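## Task

Carry the wooden spoon off the rectangle it currently rests on and set it down entirely within the pink rectangle. It must end up motionless and lying flat (on its broadest face, if it has one) and must not touch any other object on the table. Unless it is nearly all on a rectangle or held securely, it must never rest on, slide along or repeatedly knock against the table or anything on it, or the task fails. It counts only if it stays put without the robot holding it. Finish by releasing it and moving the grippers away.

## Robot and tools

Robot: two arms, left_arm and right_arm, each with a parallel two-finger gripper. Cameras: cam_high (672x504), cam_low (672x504), cam_left_wrist (504x504), cam_right_wrist (504x504); images come in that order.

Frames. Each result prints a state line, left_arm: ... | right_arm: ..., with each gripper's end_effector_position in metres and end_effector_quat_wxyz, in a single scene frame: origin on the table surface midway between the arms, +x out across the table, +z upward, left_arm on the +y side. The arm names do not match image sides. Printed positions can be somewhat wrong, especially when an arm reaches far. In each gripper's own axes, the fingers extend along +z and open and close along y; the reported point sits between the pads, roughly 1 cm short of the fingertips.

The 14-number row. Both motion tools use one flat list of 14 numbers, each in [-1, 1], always covering both arms: dx, dy, dz, rx, ry, rz, opening for left_arm, then the same seven for right_arm. The first six of each arm are an offset, not a pose, expressed in that gripper's own axes, measured from the gripper pose shown in the most recent result that displayed it (before any such result in the scene, and for later calls in one reply, from where the robot stands when the action begins). Scale: 1.0 equals 0.6 m for dx, dy, dz and 180 degrees for rotation; rx, ry, rz form a single rotation vector. The opening is absolute: +1 fully open (0.094 m), -1 closed. An arm that should not move still needs its seven numbers: zeros for no offset and its current opening.

execute_actions: argument actions, a list with zero or one item. Empty list: just report the state. {"rows": [...], "steps": n}: 1 to 15 rows of 14 numbers, n at most 15 (default 15), each step 1/30 s; each row is one step and the last row repeats to fill. Every row is an offset from the same base pose, not from the prior row. {"steps": n} alone is a wait of up to 300 steps counted from the previous result. Optional pictures (boolean) turns images on or off; by default they are included. A rejected call sends nothing.

move: target is one 14-number row as above; speed in m/s from 0.002 to 0.5 (default 0.25), turning capped at twice that in rad/s. Both grippers travel straight lines finishing together, lasting 0.5 to 10 s, stopping short if longer is needed. Openings are applied at the start. Paths ignore obstacles and the other arm, and grippers may lag, drift or overshoot speed, mainly near full stretch. The result adds a move: line with an ending (done, off_target, moving, held, fault; if only one arm is named the other finished fine), limit flags (paced = pose clipped; held = some steps blocked, after which the arm may jump quickly), and each gripper's remaining distance to target.

wait: seconds 0 to 10; nothing new is commanded. zoom_image: camera name and region [x0, y0, x1, y1] in pixels of that camera's latest image, origin top-left, at most 504x504. finished_scene: scene, the number of the current scene; irreversible, and its result reports success and gives the next task.

Control behaviour. Each step the command is clipped to within 70 mm and 16 degrees of the measured pose; the joints then follow by damped inverse kinematics, favouring position over orientation. After an action an arm continues only to its final clipped pose, so long reaches need several calls; read the result and send the remainder. Arms tend to finish a centimetre or more low, and repeated zero offsets can let them sink; to hold an arm, send the correction back to its desired pose first, then zeros. A Hand target line shows where each gripper is being driven. A pose unreachable line and HELD marks mean the clearance check altered or blocked commands. The simulation keeps running while the operator composes a reply.

Gripping. grip_measured uses the same scale as the commanded opening; readings may be off by about 1 mm. To hold something, command roughly 0.03 below grip_measured (smaller difference = lighter grip). Pads push about 50 to 62 N, less on very thin parts. Holding loads heats motors: MOTOR HOT appears from 85 °C; at 100 °C the arm releases and falls, reported as an OVER-TEMPERATURE FAULT. Joint torque readings carry offsets and noise and are not zero even in free air.

Avoid: dropping objects or knocking them off the table, fast or deep pushes into contact (force grows with speed and with how far the target lies past contact), arms colliding or pressing each other, and setting objects down anywhere but nearly fully on a rectangle. Loose objects may occasionally get a small push from outside. Before finishing, open the gripper, lift clear and confirm the object rests flat and alone inside the pink rectangle.

Each tool is called as name([rows], argument=value, ...), one row to a line, values as JSON.

## Session

execute_actions(actions=[])

Scene clock: 0.00 s of 4200.00 s.
left_arm: end_effector_position=(+0.1226, -0.0834, +0.1239) grip_measured=+1.000 end_effector_quat_wxyz=(-0.207, +0.201, +0.804, -0.521) | right_arm: end_effector_position=(+0.2834, -0.4358, +0.2795) grip_measured=+1.000 end_effector_quat_wxyz=(+0.453, +0.341, +0.809, +0.157)
Joint positions: left_arm=[-1.001  1.348  0.589 -0.283  1.125 -0.708  0.094] | right_arm=[-0.54   0.654  0.656 -0.627 -0.389  0.467  0.094]
Joint velocities: left_arm=[-0.015  0.005 -0.007 -0.037 -0.022 -0.022  0.   ] | right_arm=[ 0.005 -0.005 -0.012 -0.012 -0.007  0.022  0.   ]
Joint torques (N m, as the arm reports them, + toward a larger angle): no reading
Motor temperatures (°C, as the motors report them): left_arm=[26 29 27 25 25 28] | right_arm=[29 27 27 26 26 26]
Hand target (left_arm): +0.128, -0.090, +0.132; -0.198, +0.207, +0.800, -0.527
Hand target (right_arm): +0.287, -0.438, +0.297; +0.467, +0.335, +0.804, +0.155

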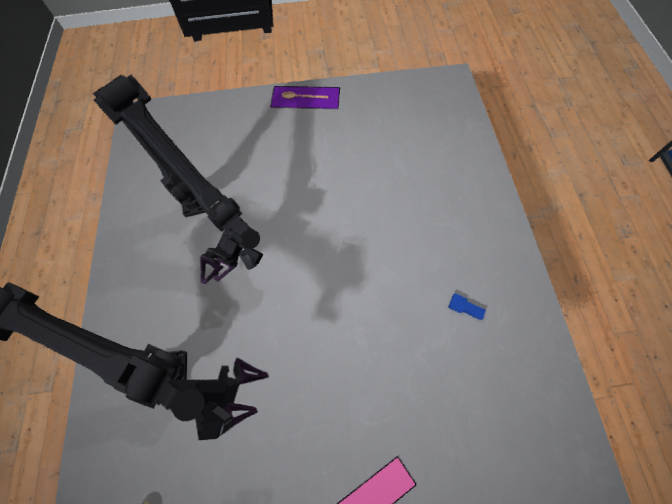

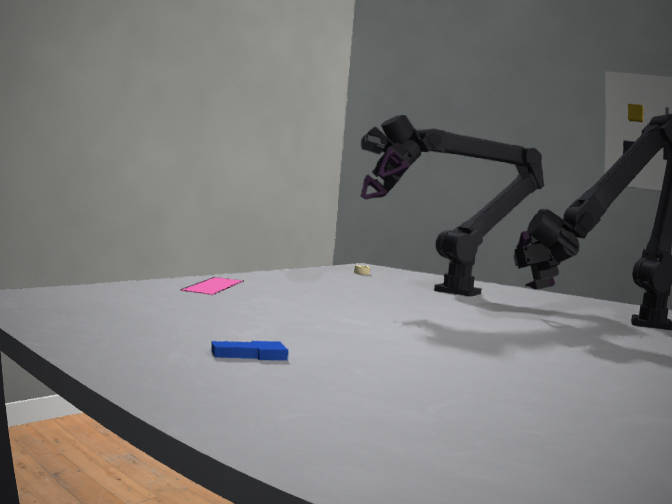

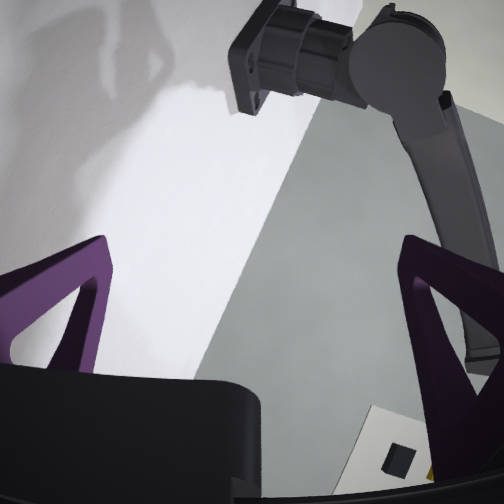

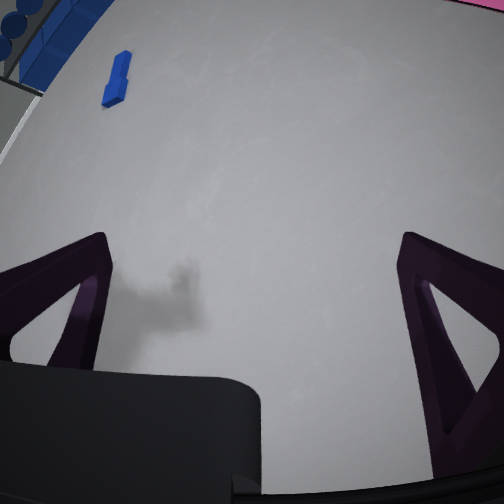

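move(target=[-0.14,0.15,-0.76,-0.355,-0.141,-0.137,1,0.28,0.2,0.1,-0.228,0.194,-0.452,1], speed=0.4)

move(target=[-0.17,0.85,0.14,0,0,0.055,1,0,0,0,0,0,0,1], speed=0.35)

Scene clock: 4.23 s of 4200.00 s.
left_arm: end_effector_position=(+0.4387, +0.2474, +0.1860) grip_measured=+1.000 end_effector_quat_wxyz=(-0.009, -0.002, +1.000, +0.010) | right_arm: end_effector_position=(+0.3093, -0.2393, +0.1909) grip_measured=+1.000 end_effector_quat_wxyz=(+0.279, -0.453, +0.826, +0.185)
Joint positions: left_arm=[-0.241  1.504  1.29  -1.378 -0.018 -0.104  0.094] | right_arm=[-0.05   1.081  0.809 -0.964 -0.607 -0.939  0.094]
Joint velocities: left_arm=[-0.005 -0.024  0.007 -0.007  0.037 -0.051  0.   ] | right_arm=[-0.015 -0.005  0.012 -0.002 -0.037 -0.007  0.   ]
Joint torques (N m, as the arm reports them, + toward a larger angle): left_arm=[  1.32 -12.28  11.49   0.14  -0.12   0.15] | right_arm=[-0.29 -6.41 15.85  0.86 -0.21 -0.17]
Motor temperatures (°C, as the motors report them): left_arm=[26 29 28 25 25 28] | right_arm=[29 27 28 26 26 26]
Hand target (left_arm): +0.454, +0.250, +0.200; +0.008, -0.002, +1.000, +0.010
Hand target (right_arm): +0.325, -0.238, +0.212; +0.295, -0.465, +0.817, +0.173
Off the commanded pose (left_arm): 0.018 m, 2 deg.
Off the commanded pose (right_arm): 0.023 m, 3 deg.
move: off_target (left_arm, right_arm)

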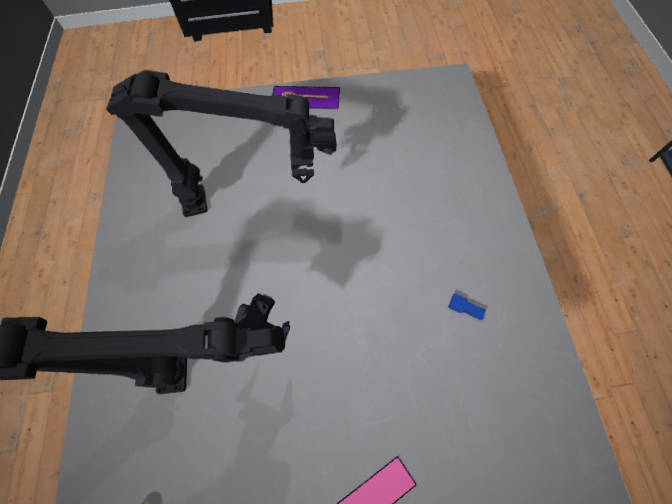

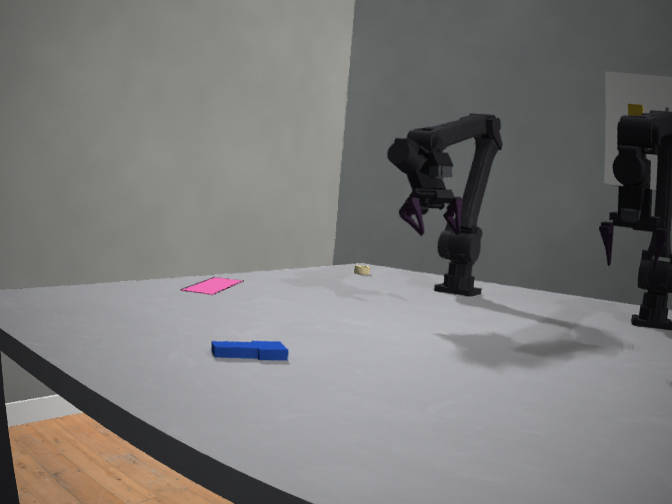

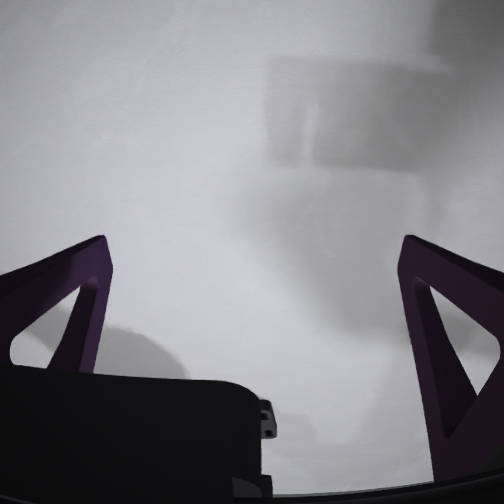

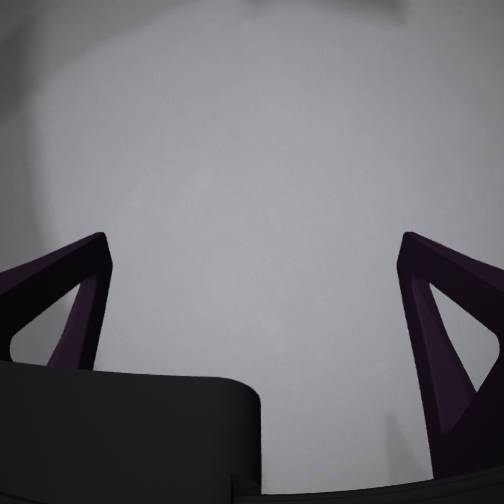

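Scene clock: 6.53 s of 4200.00 s.
left_arm: end_effector_position=(+0.5263, +0.7571, +0.0906) grip_measured=+1.000 end_effector_quat_wxyz=(-0.031, +0.073, +0.997, +0.006) | right_arm: end_effector_position=(+0.3093, -0.2393, +0.1909) grip_measured=+1.000 end_effector_quat_wxyz=(+0.279, -0.453, +0.826, +0.185)
Joint positions: left_arm=[ 0.583  2.309  2.234 -1.531 -0.053  0.868  0.094] | right_arm=[-0.05   1.081  0.809 -0.964 -0.607 -0.939  0.094]
Joint velocities: left_arm=[ 0.005  0.005 -0.002 -0.002  0.051  0.037  0.   ] | right_arm=[-0.015 -0.005 -0.007 -0.012 -0.066 -0.081  0.   ]
Joint torques (N m, as the arm reports them, + toward a larger angle): left_arm=[ -0.05 -26.06  11.95  -0.15  -0.02   0.26] | right_arm=[-0.96 -7.1  10.55  1.1  -0.38 -0.04]
Motor temperatures (°C, as the motors report them): left_arm=[26 30 29 25 25 28] | right_arm=[29 27 29 26 26 26]
Hand target (left_arm): +0.538, +0.761, +0.107; -0.018, +0.084, +0.996, +0.020
Hand target (right_arm): +0.309, -0.239, +0.191; +0.279, -0.453, +0.826, +0.185
Off the commanded pose (left_arm): 0.023 m, 3 deg.
Off the commanded pose (right_arm): 0.000 m, 0 deg.
move: off_target (left_arm)

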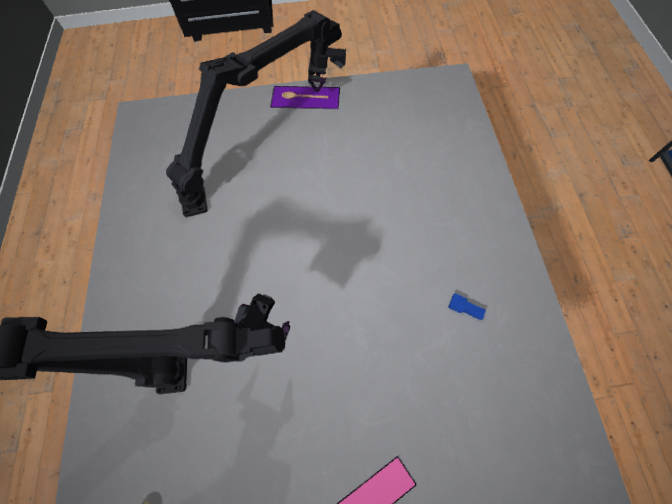

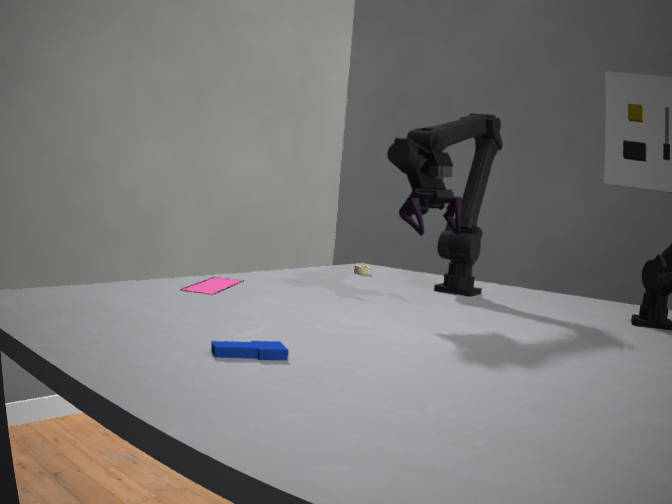

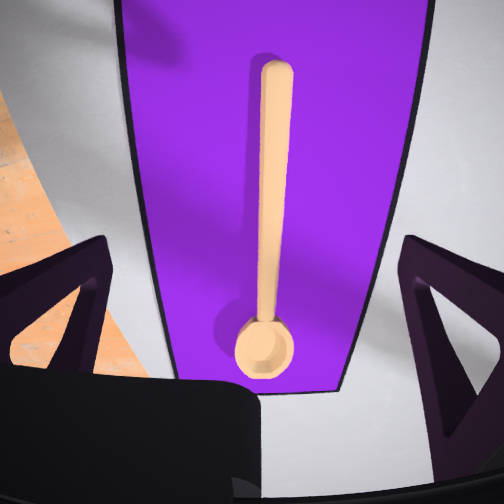

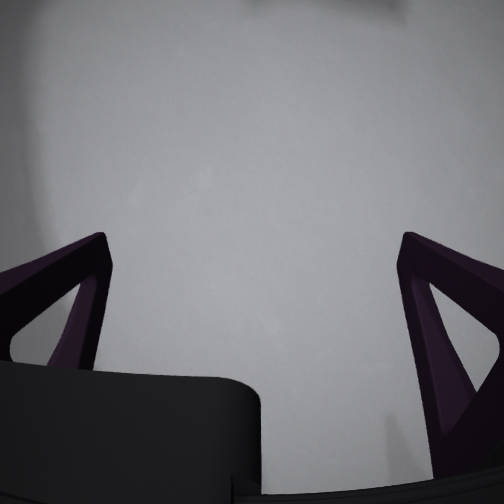

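move(target=[-0.025,-0.022,0.12,0,-0.01,0.008,0.2,0,0,0,0,0,0,1], speed=0.08)

Scene clock: 8.33 s of 4200.00 s.
left_arm: end_effector_position=(+0.5276, +0.7502, +0.0271) grip_measured=+0.202 end_effector_quat_wxyz=(-0.014, +0.074, +0.997, +0.008) | right_arm: end_effector_position=(+0.3093, -0.2393, +0.1909) grip_measured=+1.000 end_effector_quat_wxyz=(+0.279, -0.453, +0.826, +0.185)
Joint positions: left_arm=[ 0.579  2.309  2.066 -1.336 -0.03   0.868  0.056] | right_arm=[-0.05   1.081  0.809 -0.964 -0.607 -0.939  0.094]
Joint velocities: left_arm=[-0.024  0.005 -0.017 -0.012  0.022 -0.037 -0.002] | right_arm=[ 0.005 -0.005 -0.007 -0.007 -0.066  0.007  0.   ]
Joint torques (N m, as the arm reports them, + toward a larger angle): left_arm=[ -0.21 -24.6    7.14   0.71   0.18   0.14] | right_arm=[-0.95 -7.1  10.55  1.11 -0.38 -0.04]
Motor temperatures (°C, as the motors report them): left_arm=[26 30 29 25 25 28] | right_arm=[29 27 29 26 26 26]
Hand target (left_arm): +0.534, +0.742, +0.018; -0.016, +0.085, +0.996, +0.004
Hand target (right_arm): +0.309, -0.239, +0.191; +0.279, -0.453, +0.826, +0.185
Off the commanded pose (left_arm): 0.014 m, 1 deg.
Off the commanded pose (right_arm): 0.000 m, 0 deg.
move: off_target (left_arm)

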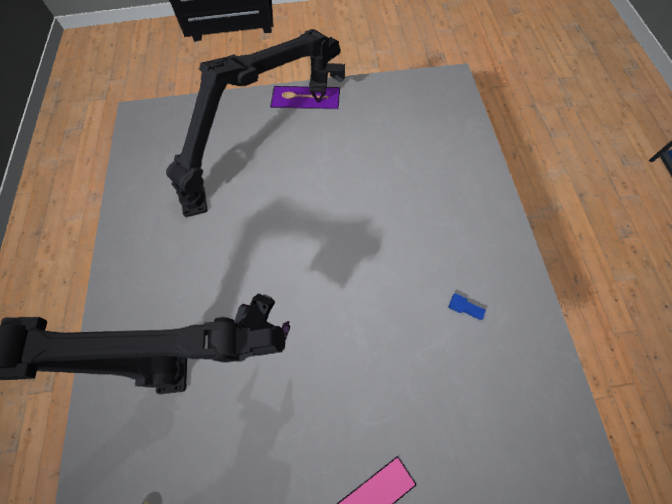

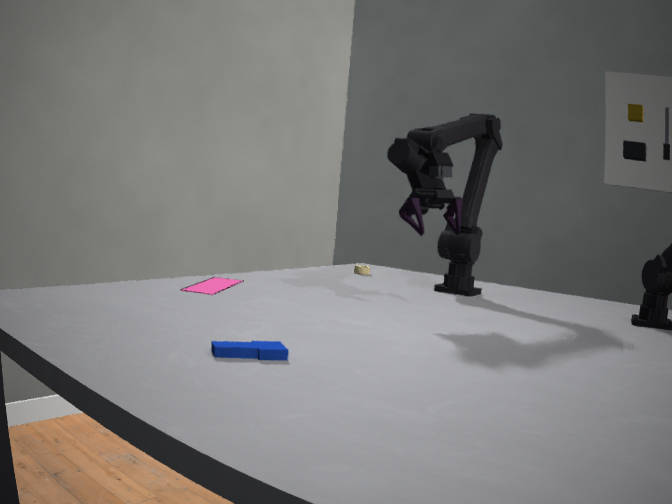

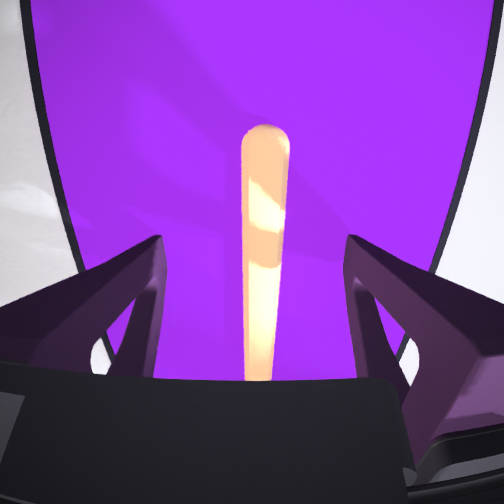

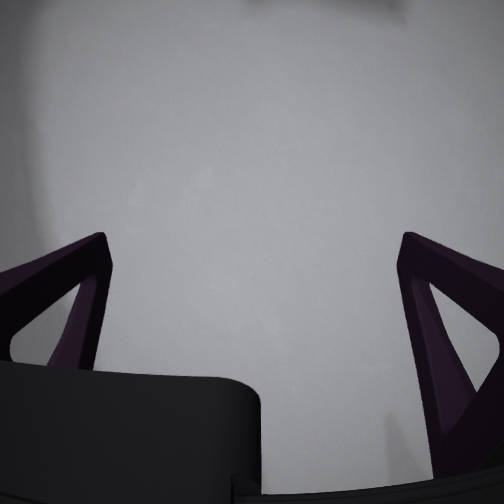

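Shift a bit closer to the handle end.

move(target=[-0.045,0,0.01,0,0,0,0.2,0,0,0,0,0,0,1], speed=0.05)

move(target=[0,0,0,0,0,0,-0.9,0,0,0,0,0,0,1])

move(target=[0,-0.2,-0.28,0,0,0,-0.9,0,0,0,0,0,0,1], speed=0.2)

Scene clock: 9.93 s of 4200.00 s.
left_arm: end_effector_position=(+0.5380, +0.7496, +0.0271) grip_measured=+0.202 end_effector_quat_wxyz=(-0.015, +0.072, +0.997, +0.007) | right_arm: end_effector_position=(+0.3093, -0.2393, +0.1909) grip_measured=+1.000 end_effector_quat_wxyz=(+0.279, -0.453, +0.826, +0.185)
Joint positions: left_arm=[ 0.569  2.335  2.114 -1.36  -0.03   0.854  0.056] | right_arm=[-0.05   1.081  0.809 -0.964 -0.607 -0.939  0.094]
Joint velocities: left_arm=[-0.005  0.005 -0.007  0.007 -0.095 -0.081  0.001] | right_arm=[-0.005 -0.015  0.002 -0.002  0.066 -0.007  0.   ]
Joint torques (N m, as the arm reports them, + toward a larger angle): left_arm=[ -0.4  -23.06  10.87   0.09   0.11  -0.1 ] | right_arm=[-0.96 -7.16 10.55  1.1  -0.38 -0.04]
Motor temperatures (°C, as the motors report them): left_arm=[26 31 29 25 25 28] | right_arm=[29 27 29 26 26 26]
Hand target (left_arm): +0.554, +0.745, +0.020; -0.013, +0.074, +0.997, +0.008
Hand target (right_arm): +0.309, -0.239, +0.191; +0.279, -0.453, +0.826, +0.185
Off the commanded pose (left_arm): 0.018 m, 0 deg.
Off the commanded pose (right_arm): 0.000 m, 0 deg.
move: off_target (left_arm)

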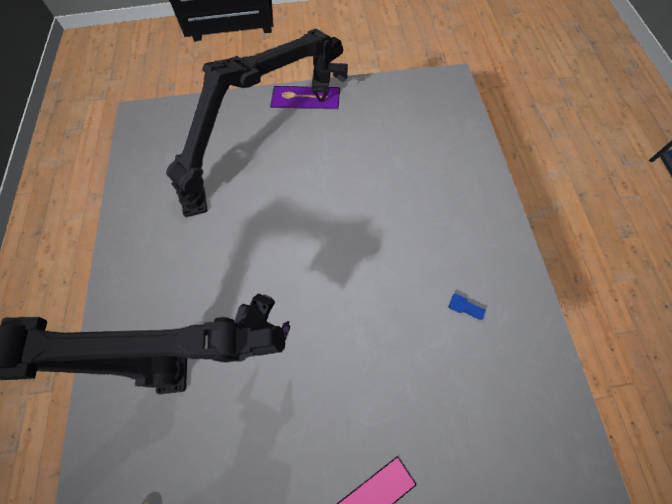

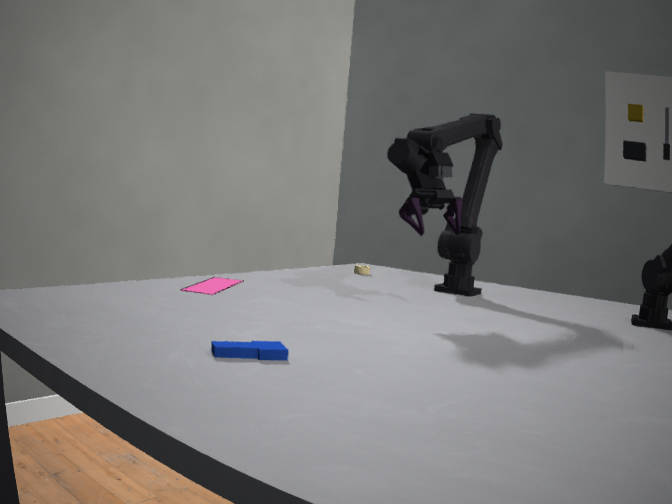

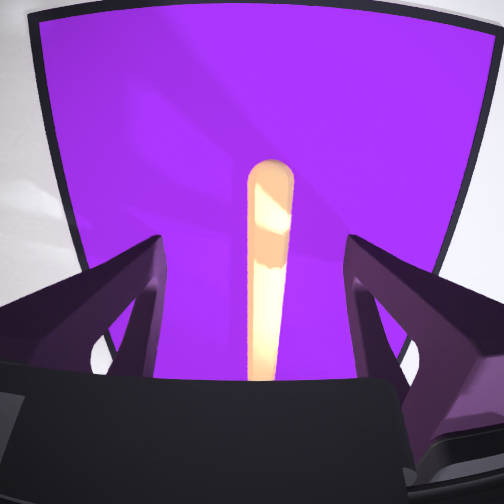

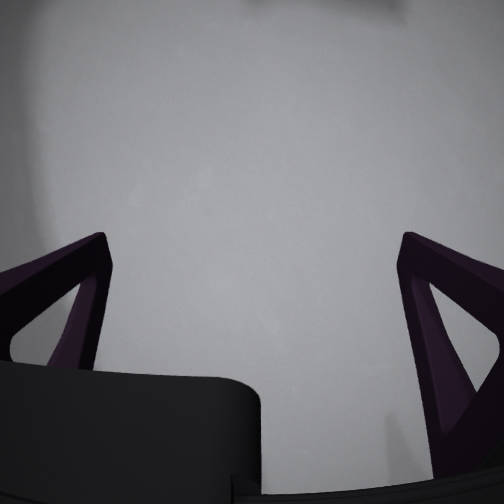

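Scene clock: 10.43 s of 4200.00 s.
left_arm: end_effector_position=(+0.5379, +0.7497, +0.0271) grip_measured=-0.798 end_effector_quat_wxyz=(-0.015, +0.072, +0.997, +0.007) | right_arm: end_effector_position=(+0.3093, -0.2393, +0.1909) grip_measured=+1.000 end_effector_quat_wxyz=(+0.279, -0.453, +0.826, +0.185)
Joint positions: left_arm=[ 0.569  2.335  2.114 -1.36  -0.031  0.854  0.009] | right_arm=[-0.05   1.081  0.809 -0.964 -0.607 -0.939  0.094]
Joint velocities: left_arm=[ 0.015  0.005  0.017 -0.007  0.007  0.037 -0.   ] | right_arm=[ 0.015 -0.015 -0.002 -0.002 -0.022 -0.007  0.   ]
Joint torques (N m, as the arm reports them, + toward a larger angle): left_arm=[  0.74 -26.22   7.67   0.27   0.07   0.05] | right_arm=[-1.   -7.11 10.56  1.11 -0.38 -0.04]
Motor temperatures (°C, as the motors report them): left_arm=[26 31 29 25 25 28] | right_arm=[29 27 29 26 26 26]
Hand target (left_arm): +0.538, +0.750, +0.027; -0.015, +0.072, +0.997, +0.007
Hand target (right_arm): +0.309, -0.239, +0.191; +0.279, -0.453, +0.826, +0.185
Off the commanded pose (left_arm): 0.000 m, 0 deg.
Off the commanded pose (right_arm): 0.000 m, 0 deg.
move: done

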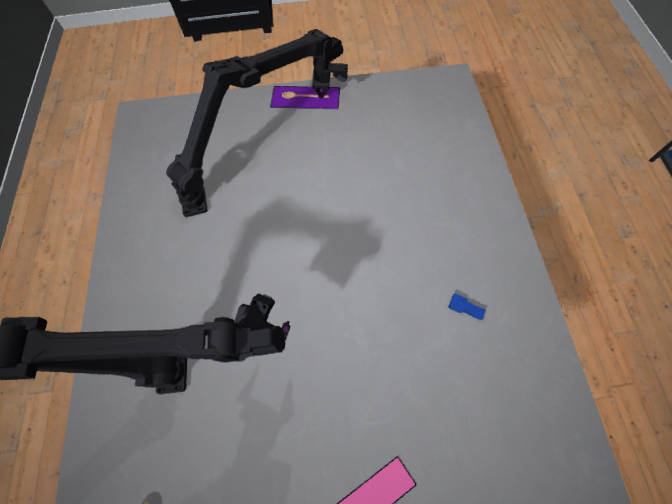

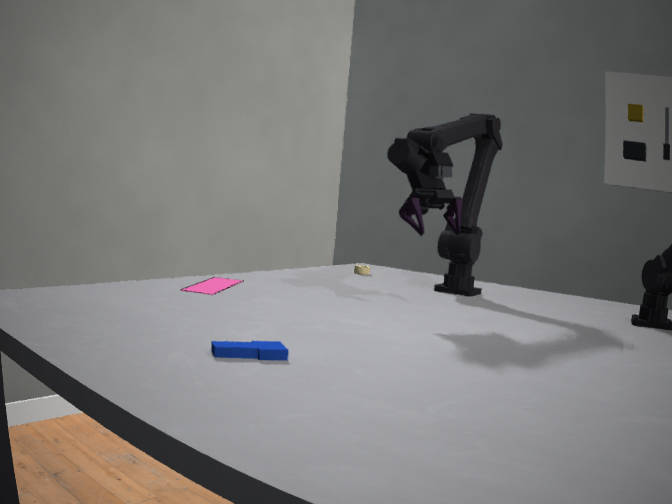

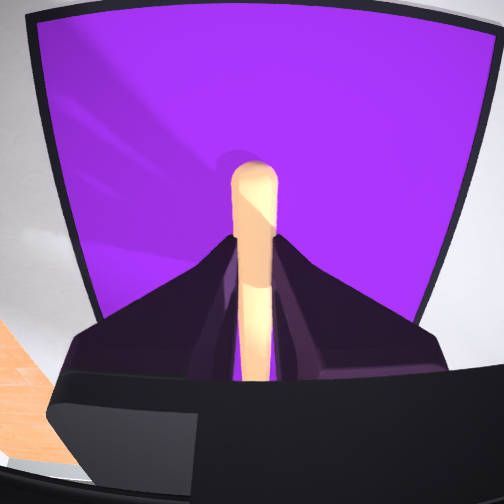

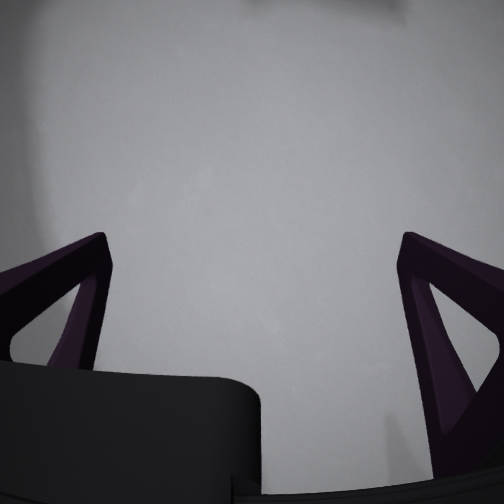

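Scene clock: 11.90 s of 4200.00 s.
left_arm: end_effector_position=(+0.5253, +0.6370, +0.1888) grip_measured=-0.798 end_effector_quat_wxyz=(-0.015, +0.077, +0.997, +0.005) | right_arm: end_effector_position=(+0.3093, -0.2393, +0.1909) grip_measured=+1.000 end_effector_quat_wxyz=(+0.279, -0.453, +0.826, +0.185)
Joint positions: left_arm=[ 0.446  2.018  1.996 -1.568 -0.027  0.741  0.009] | right_arm=[-0.05   1.081  0.809 -0.964 -0.607 -0.939  0.094]
Joint velocities: left_arm=[ 0.015 -0.024 -0.007 -0.027 -0.022  0.037 -0.001] | right_arm=[-0.015  0.005  0.002 -0.002  0.081 -0.007  0.   ]
Joint torques (N m, as the arm reports them, + toward a larger angle): left_arm=[  0.38 -23.44   7.93  -0.04   0.13  -0.14] | right_arm=[-0.98 -7.14 10.55  1.11 -0.37 -0.04]
Motor temperatures (°C, as the motors report them): left_arm=[26 31 29 25 25 28] | right_arm=[29 27 29 26 26 26]
Hand target (left_arm): +0.526, +0.632, +0.196; -0.013, +0.072, +0.997, +0.006
Hand target (right_arm): +0.309, -0.239, +0.191; +0.279, -0.453, +0.826, +0.185
Off the commanded pose (left_arm): 0.010 m, 1 deg.
Off the commanded pose (right_arm): 0.000 m, 0 deg.
move: done

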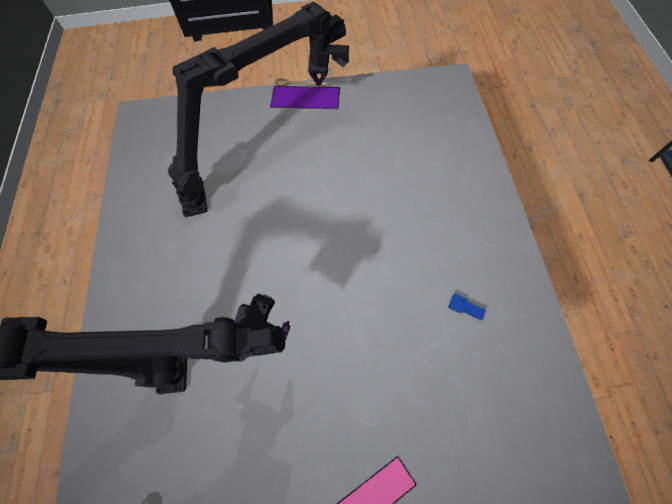

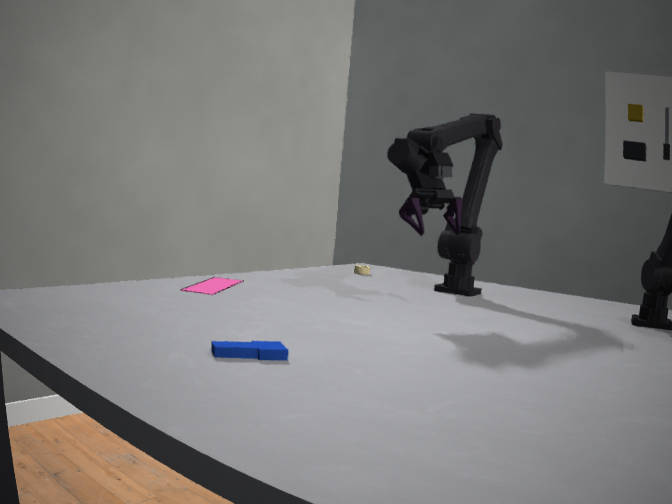

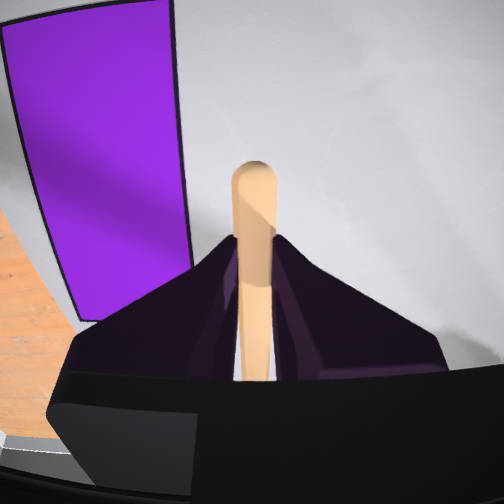

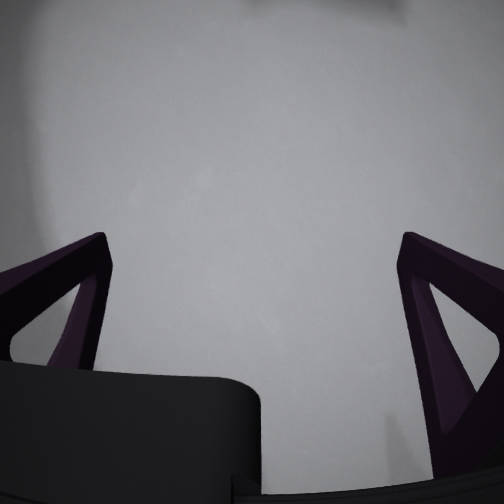

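move(target=[-0.1,-0.97,-0.02,0,0,-0.385,-0.9,-0.13,0,0.08,0.018,0,-0.012,1], speed=0.3)

Scene clock: 15.00 s of 4200.00 s.
left_arm: end_effector_position=(+0.4741, +0.0503, +0.1947) grip_measured=-0.798 end_effector_quat_wxyz=(-0.024, -0.491, +0.871, +0.010) | right_arm: end_effector_position=(+0.3366, -0.1714, +0.1796) grip_measured=+1.000 end_effector_quat_wxyz=(+0.271, -0.457, +0.831, +0.164)
Joint positions: left_arm=[-0.602  1.748  1.614 -1.481  0.029 -1.488  0.009] | right_arm=[ 0.182  1.161  0.837 -0.791 -0.473 -0.705  0.094]
Joint velocities: left_arm=[ 0.015  0.005 -0.007 -0.012  0.007  0.022 -0.   ] | right_arm=[-0.005 -0.015 -0.002 -0.012 -0.081  0.022  0.   ]
Joint torques (N m, as the arm reports them, + toward a larger angle): left_arm=[  1.4  -16.9   11.81  -0.14  -0.18  -0.14] | right_arm=[ 0.   -7.14 15.81  1.8  -0.06  0.09]
Motor temperatures (°C, as the motors report them): left_arm=[26 31 29 25 25 28] | right_arm=[29 27 30 26 26 26]
Hand target (left_arm): +0.489, +0.049, +0.210; -0.013, -0.503, +0.864, -0.004
Hand target (right_arm): +0.356, -0.164, +0.202; +0.293, -0.461, +0.823, +0.157
Off the commanded pose (left_arm): 0.022 m, 2 deg.
Off the commanded pose (right_arm): 0.032 m, 3 deg.
move: off_target (left_arm, right_arm)

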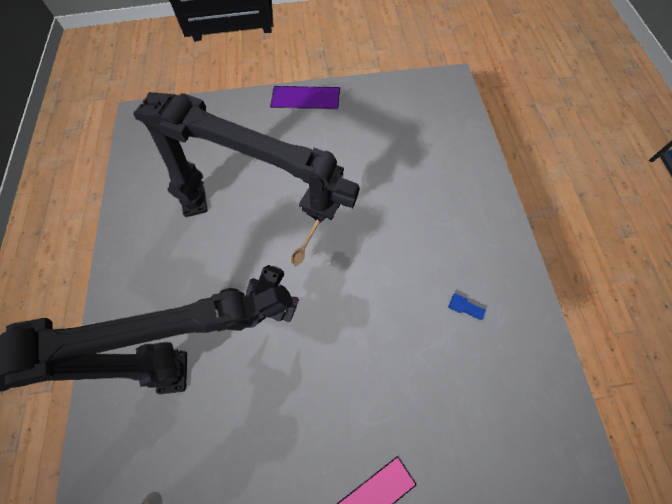

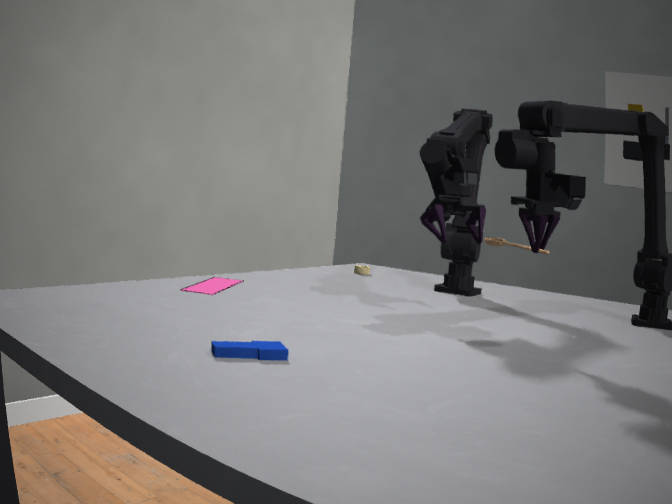

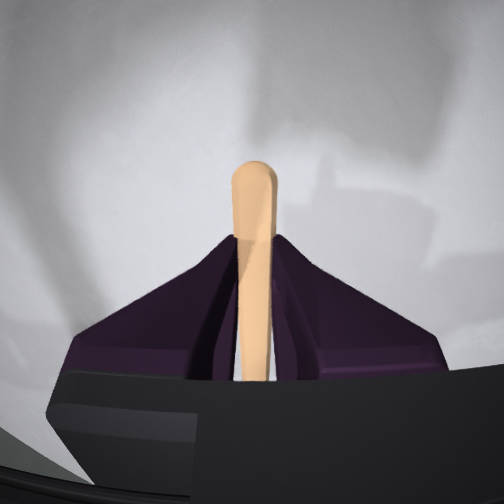

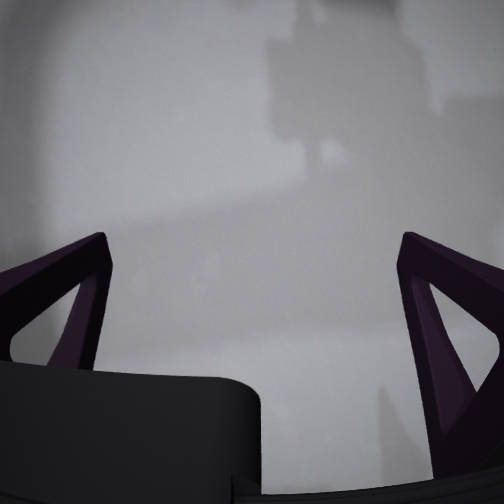

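move(target=[0,0,0,0,0,0,-0.9,-0.28,-0.02,0.15,0.012,-0.02,-0.008,1], speed=0.12)

zoom_image(camera="cam_low", region=[450,160,600,280])

Scene clock: 17.60 s of 4200.00 s.
left_arm: end_effector_position=(+0.4741, +0.0503, +0.1947) grip_measured=-0.798 end_effector_quat_wxyz=(-0.024, -0.492, +0.870, +0.010) | right_arm: end_effector_position=(+0.4313, -0.0343, +0.1868) grip_measured=+1.000 end_effector_quat_wxyz=(+0.283, -0.459, +0.827, +0.160)
Joint positions: left_arm=[-0.602  1.748  1.614 -1.481  0.029 -1.49   0.009] | right_arm=[ 0.44   1.487  1.142 -0.645 -0.341 -0.462  0.094]
Joint velocities: left_arm=[-0.015 -0.005  0.007 -0.002 -0.022 -0.051 -0.001] | right_arm=[0.005 0.015 0.002 0.012 0.022 0.007 0.   ]
Joint torques (N m, as the arm reports them, + toward a larger angle): left_arm=[  0.93 -17.67   7.69   0.12  -0.09   0.07] | right_arm=[ -0.57 -11.57  15.87   1.96   0.05   0.06]
Motor temperatures (°C, as the motors report them): left_arm=[26 32 30 25 25 28] | right_arm=[29 27 31 26 26 26]
Hand target (left_arm): +0.474, +0.050, +0.195; -0.024, -0.491, +0.871, +0.010
Hand target (right_arm): +0.448, -0.021, +0.207; +0.305, -0.458, +0.819, +0.160
Off the commanded pose (left_arm): 0.000 m, 0 deg.
Off the commanded pose (right_arm): 0.031 m, 3 deg.
move: off_target (right_arm)

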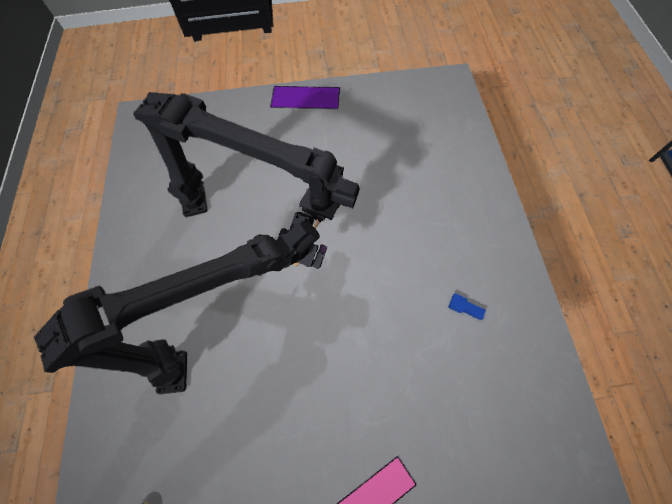

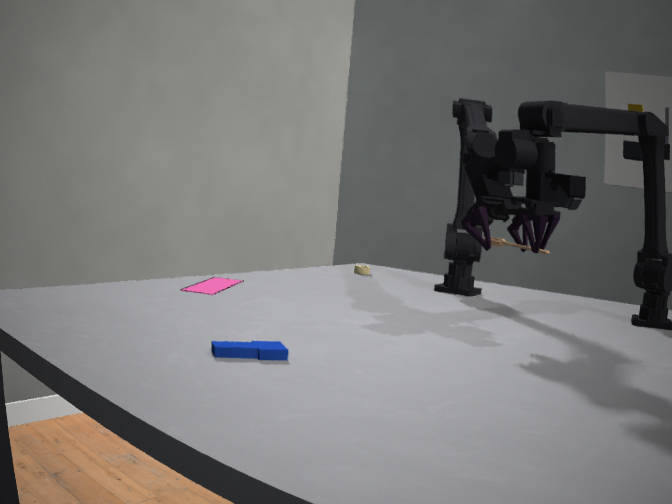

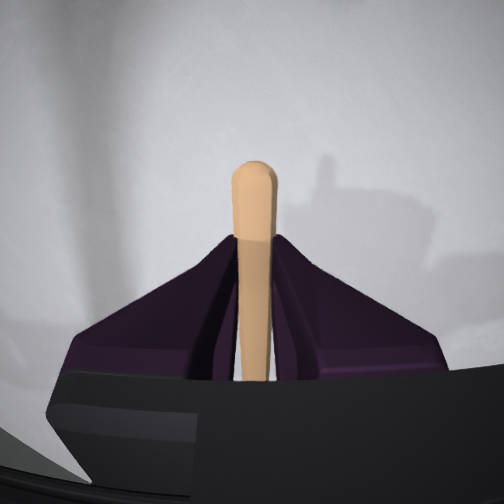

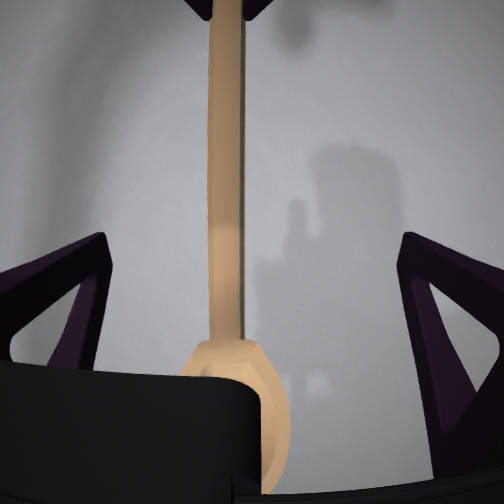

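Region (450, 160, 600, 280) of cam_low's 672x504 image, scaled by 3.360, with more detail than that image has; it fills the top 403 rows of this view, and the rest is white.

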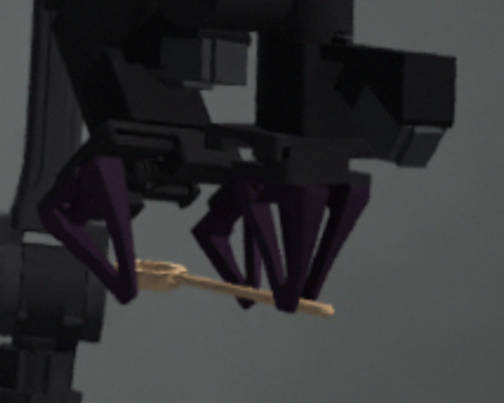

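move(target=[0,0,0,0,0,0,-0.9,-0.025,0.025,-0.012,0,0,0,-0.1], speed=0.05)

zoom_image(camera="cam_low", region=[450,160,600,280])

Scene clock: 18.97 s of 4200.00 s.
left_arm: end_effector_position=(+0.4741, +0.0503, +0.1947) grip_measured=-0.798 end_effector_quat_wxyz=(-0.024, -0.492, +0.870, +0.010) | right_arm: end_effector_position=(+0.4214, -0.0258, +0.1835) grip_measured=-0.097 end_effector_quat_wxyz=(+0.270, -0.459, +0.831, +0.160)
Joint positions: left_arm=[-0.602  1.748  1.614 -1.481  0.029 -1.49   0.009] | right_arm=[ 0.466  1.487  1.142 -0.665 -0.326 -0.44   0.042]
Joint velocities: left_arm=[-0.015  0.015  0.007  0.007  0.007 -0.007  0.   ] | right_arm=[-0.005  0.005  0.002 -0.002  0.051  0.051  0.   ]
Joint torques (N m, as the arm reports them, + toward a larger angle): left_arm=[  0.77 -17.94   7.69   0.17  -0.09   0.05] | right_arm=[ -0.29 -14.44  12.59   1.21   0.07   0.05]
Motor temperatures (°C, as the motors report them): left_arm=[26 32 30 25 25 28] | right_arm=[29 27 31 26 26 26]
Hand target (left_arm): +0.474, +0.050, +0.195; -0.024, -0.492, +0.870, +0.010
Hand target (right_arm): +0.422, -0.020, +0.202; +0.283, -0.459, +0.827, +0.161
Off the commanded pose (left_arm): 0.000 m, 0 deg.
Off the commanded pose (right_arm): 0.019 m, 2 deg.
move: off_target (right_arm)

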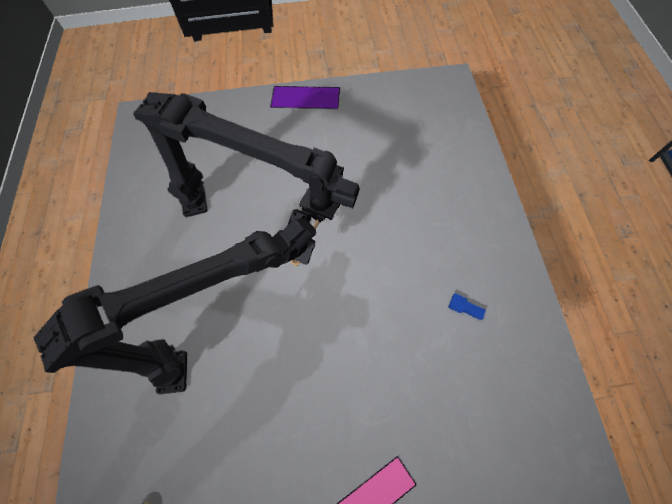

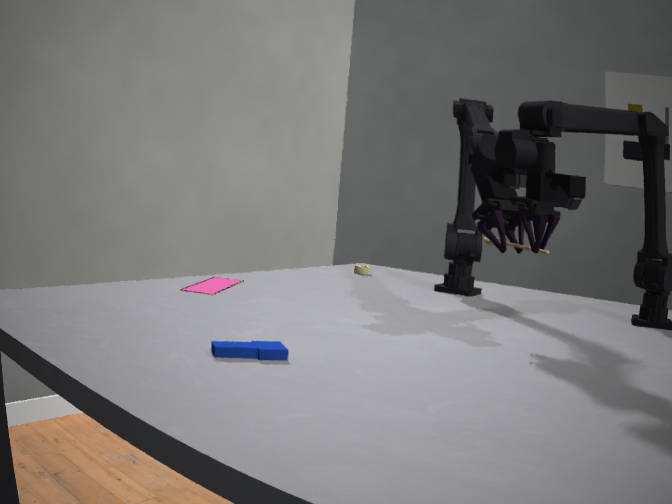

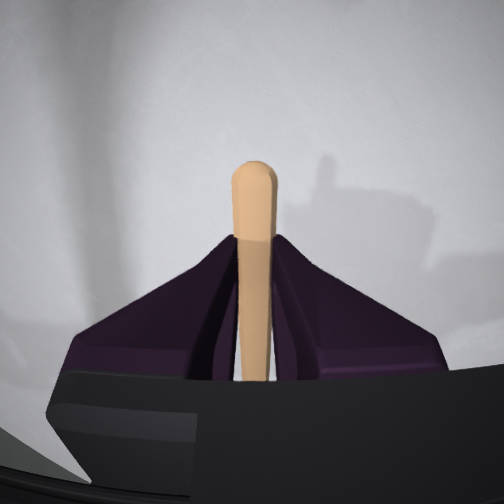

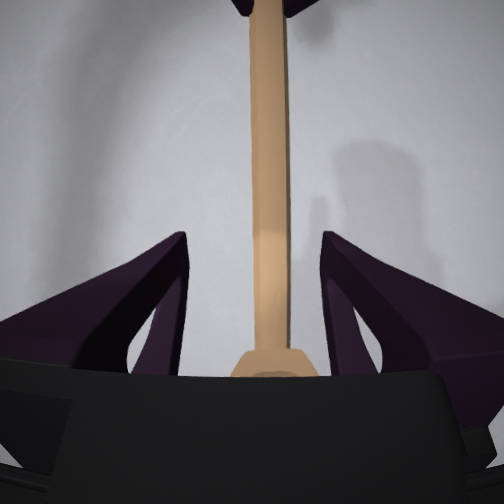

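Region (450, 160, 600, 280) of cam_low's 672x504 image, scaled by 3.360, with more detail than that image has; it fills the top 403 rows of this view, and the rest is white.

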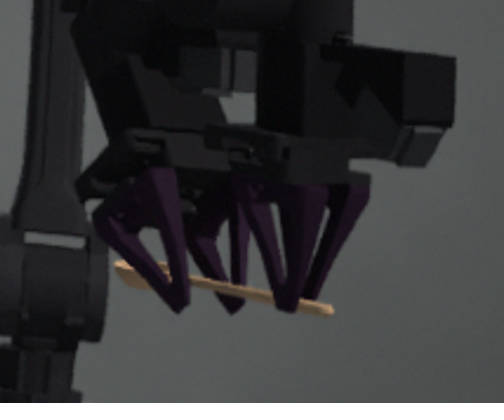

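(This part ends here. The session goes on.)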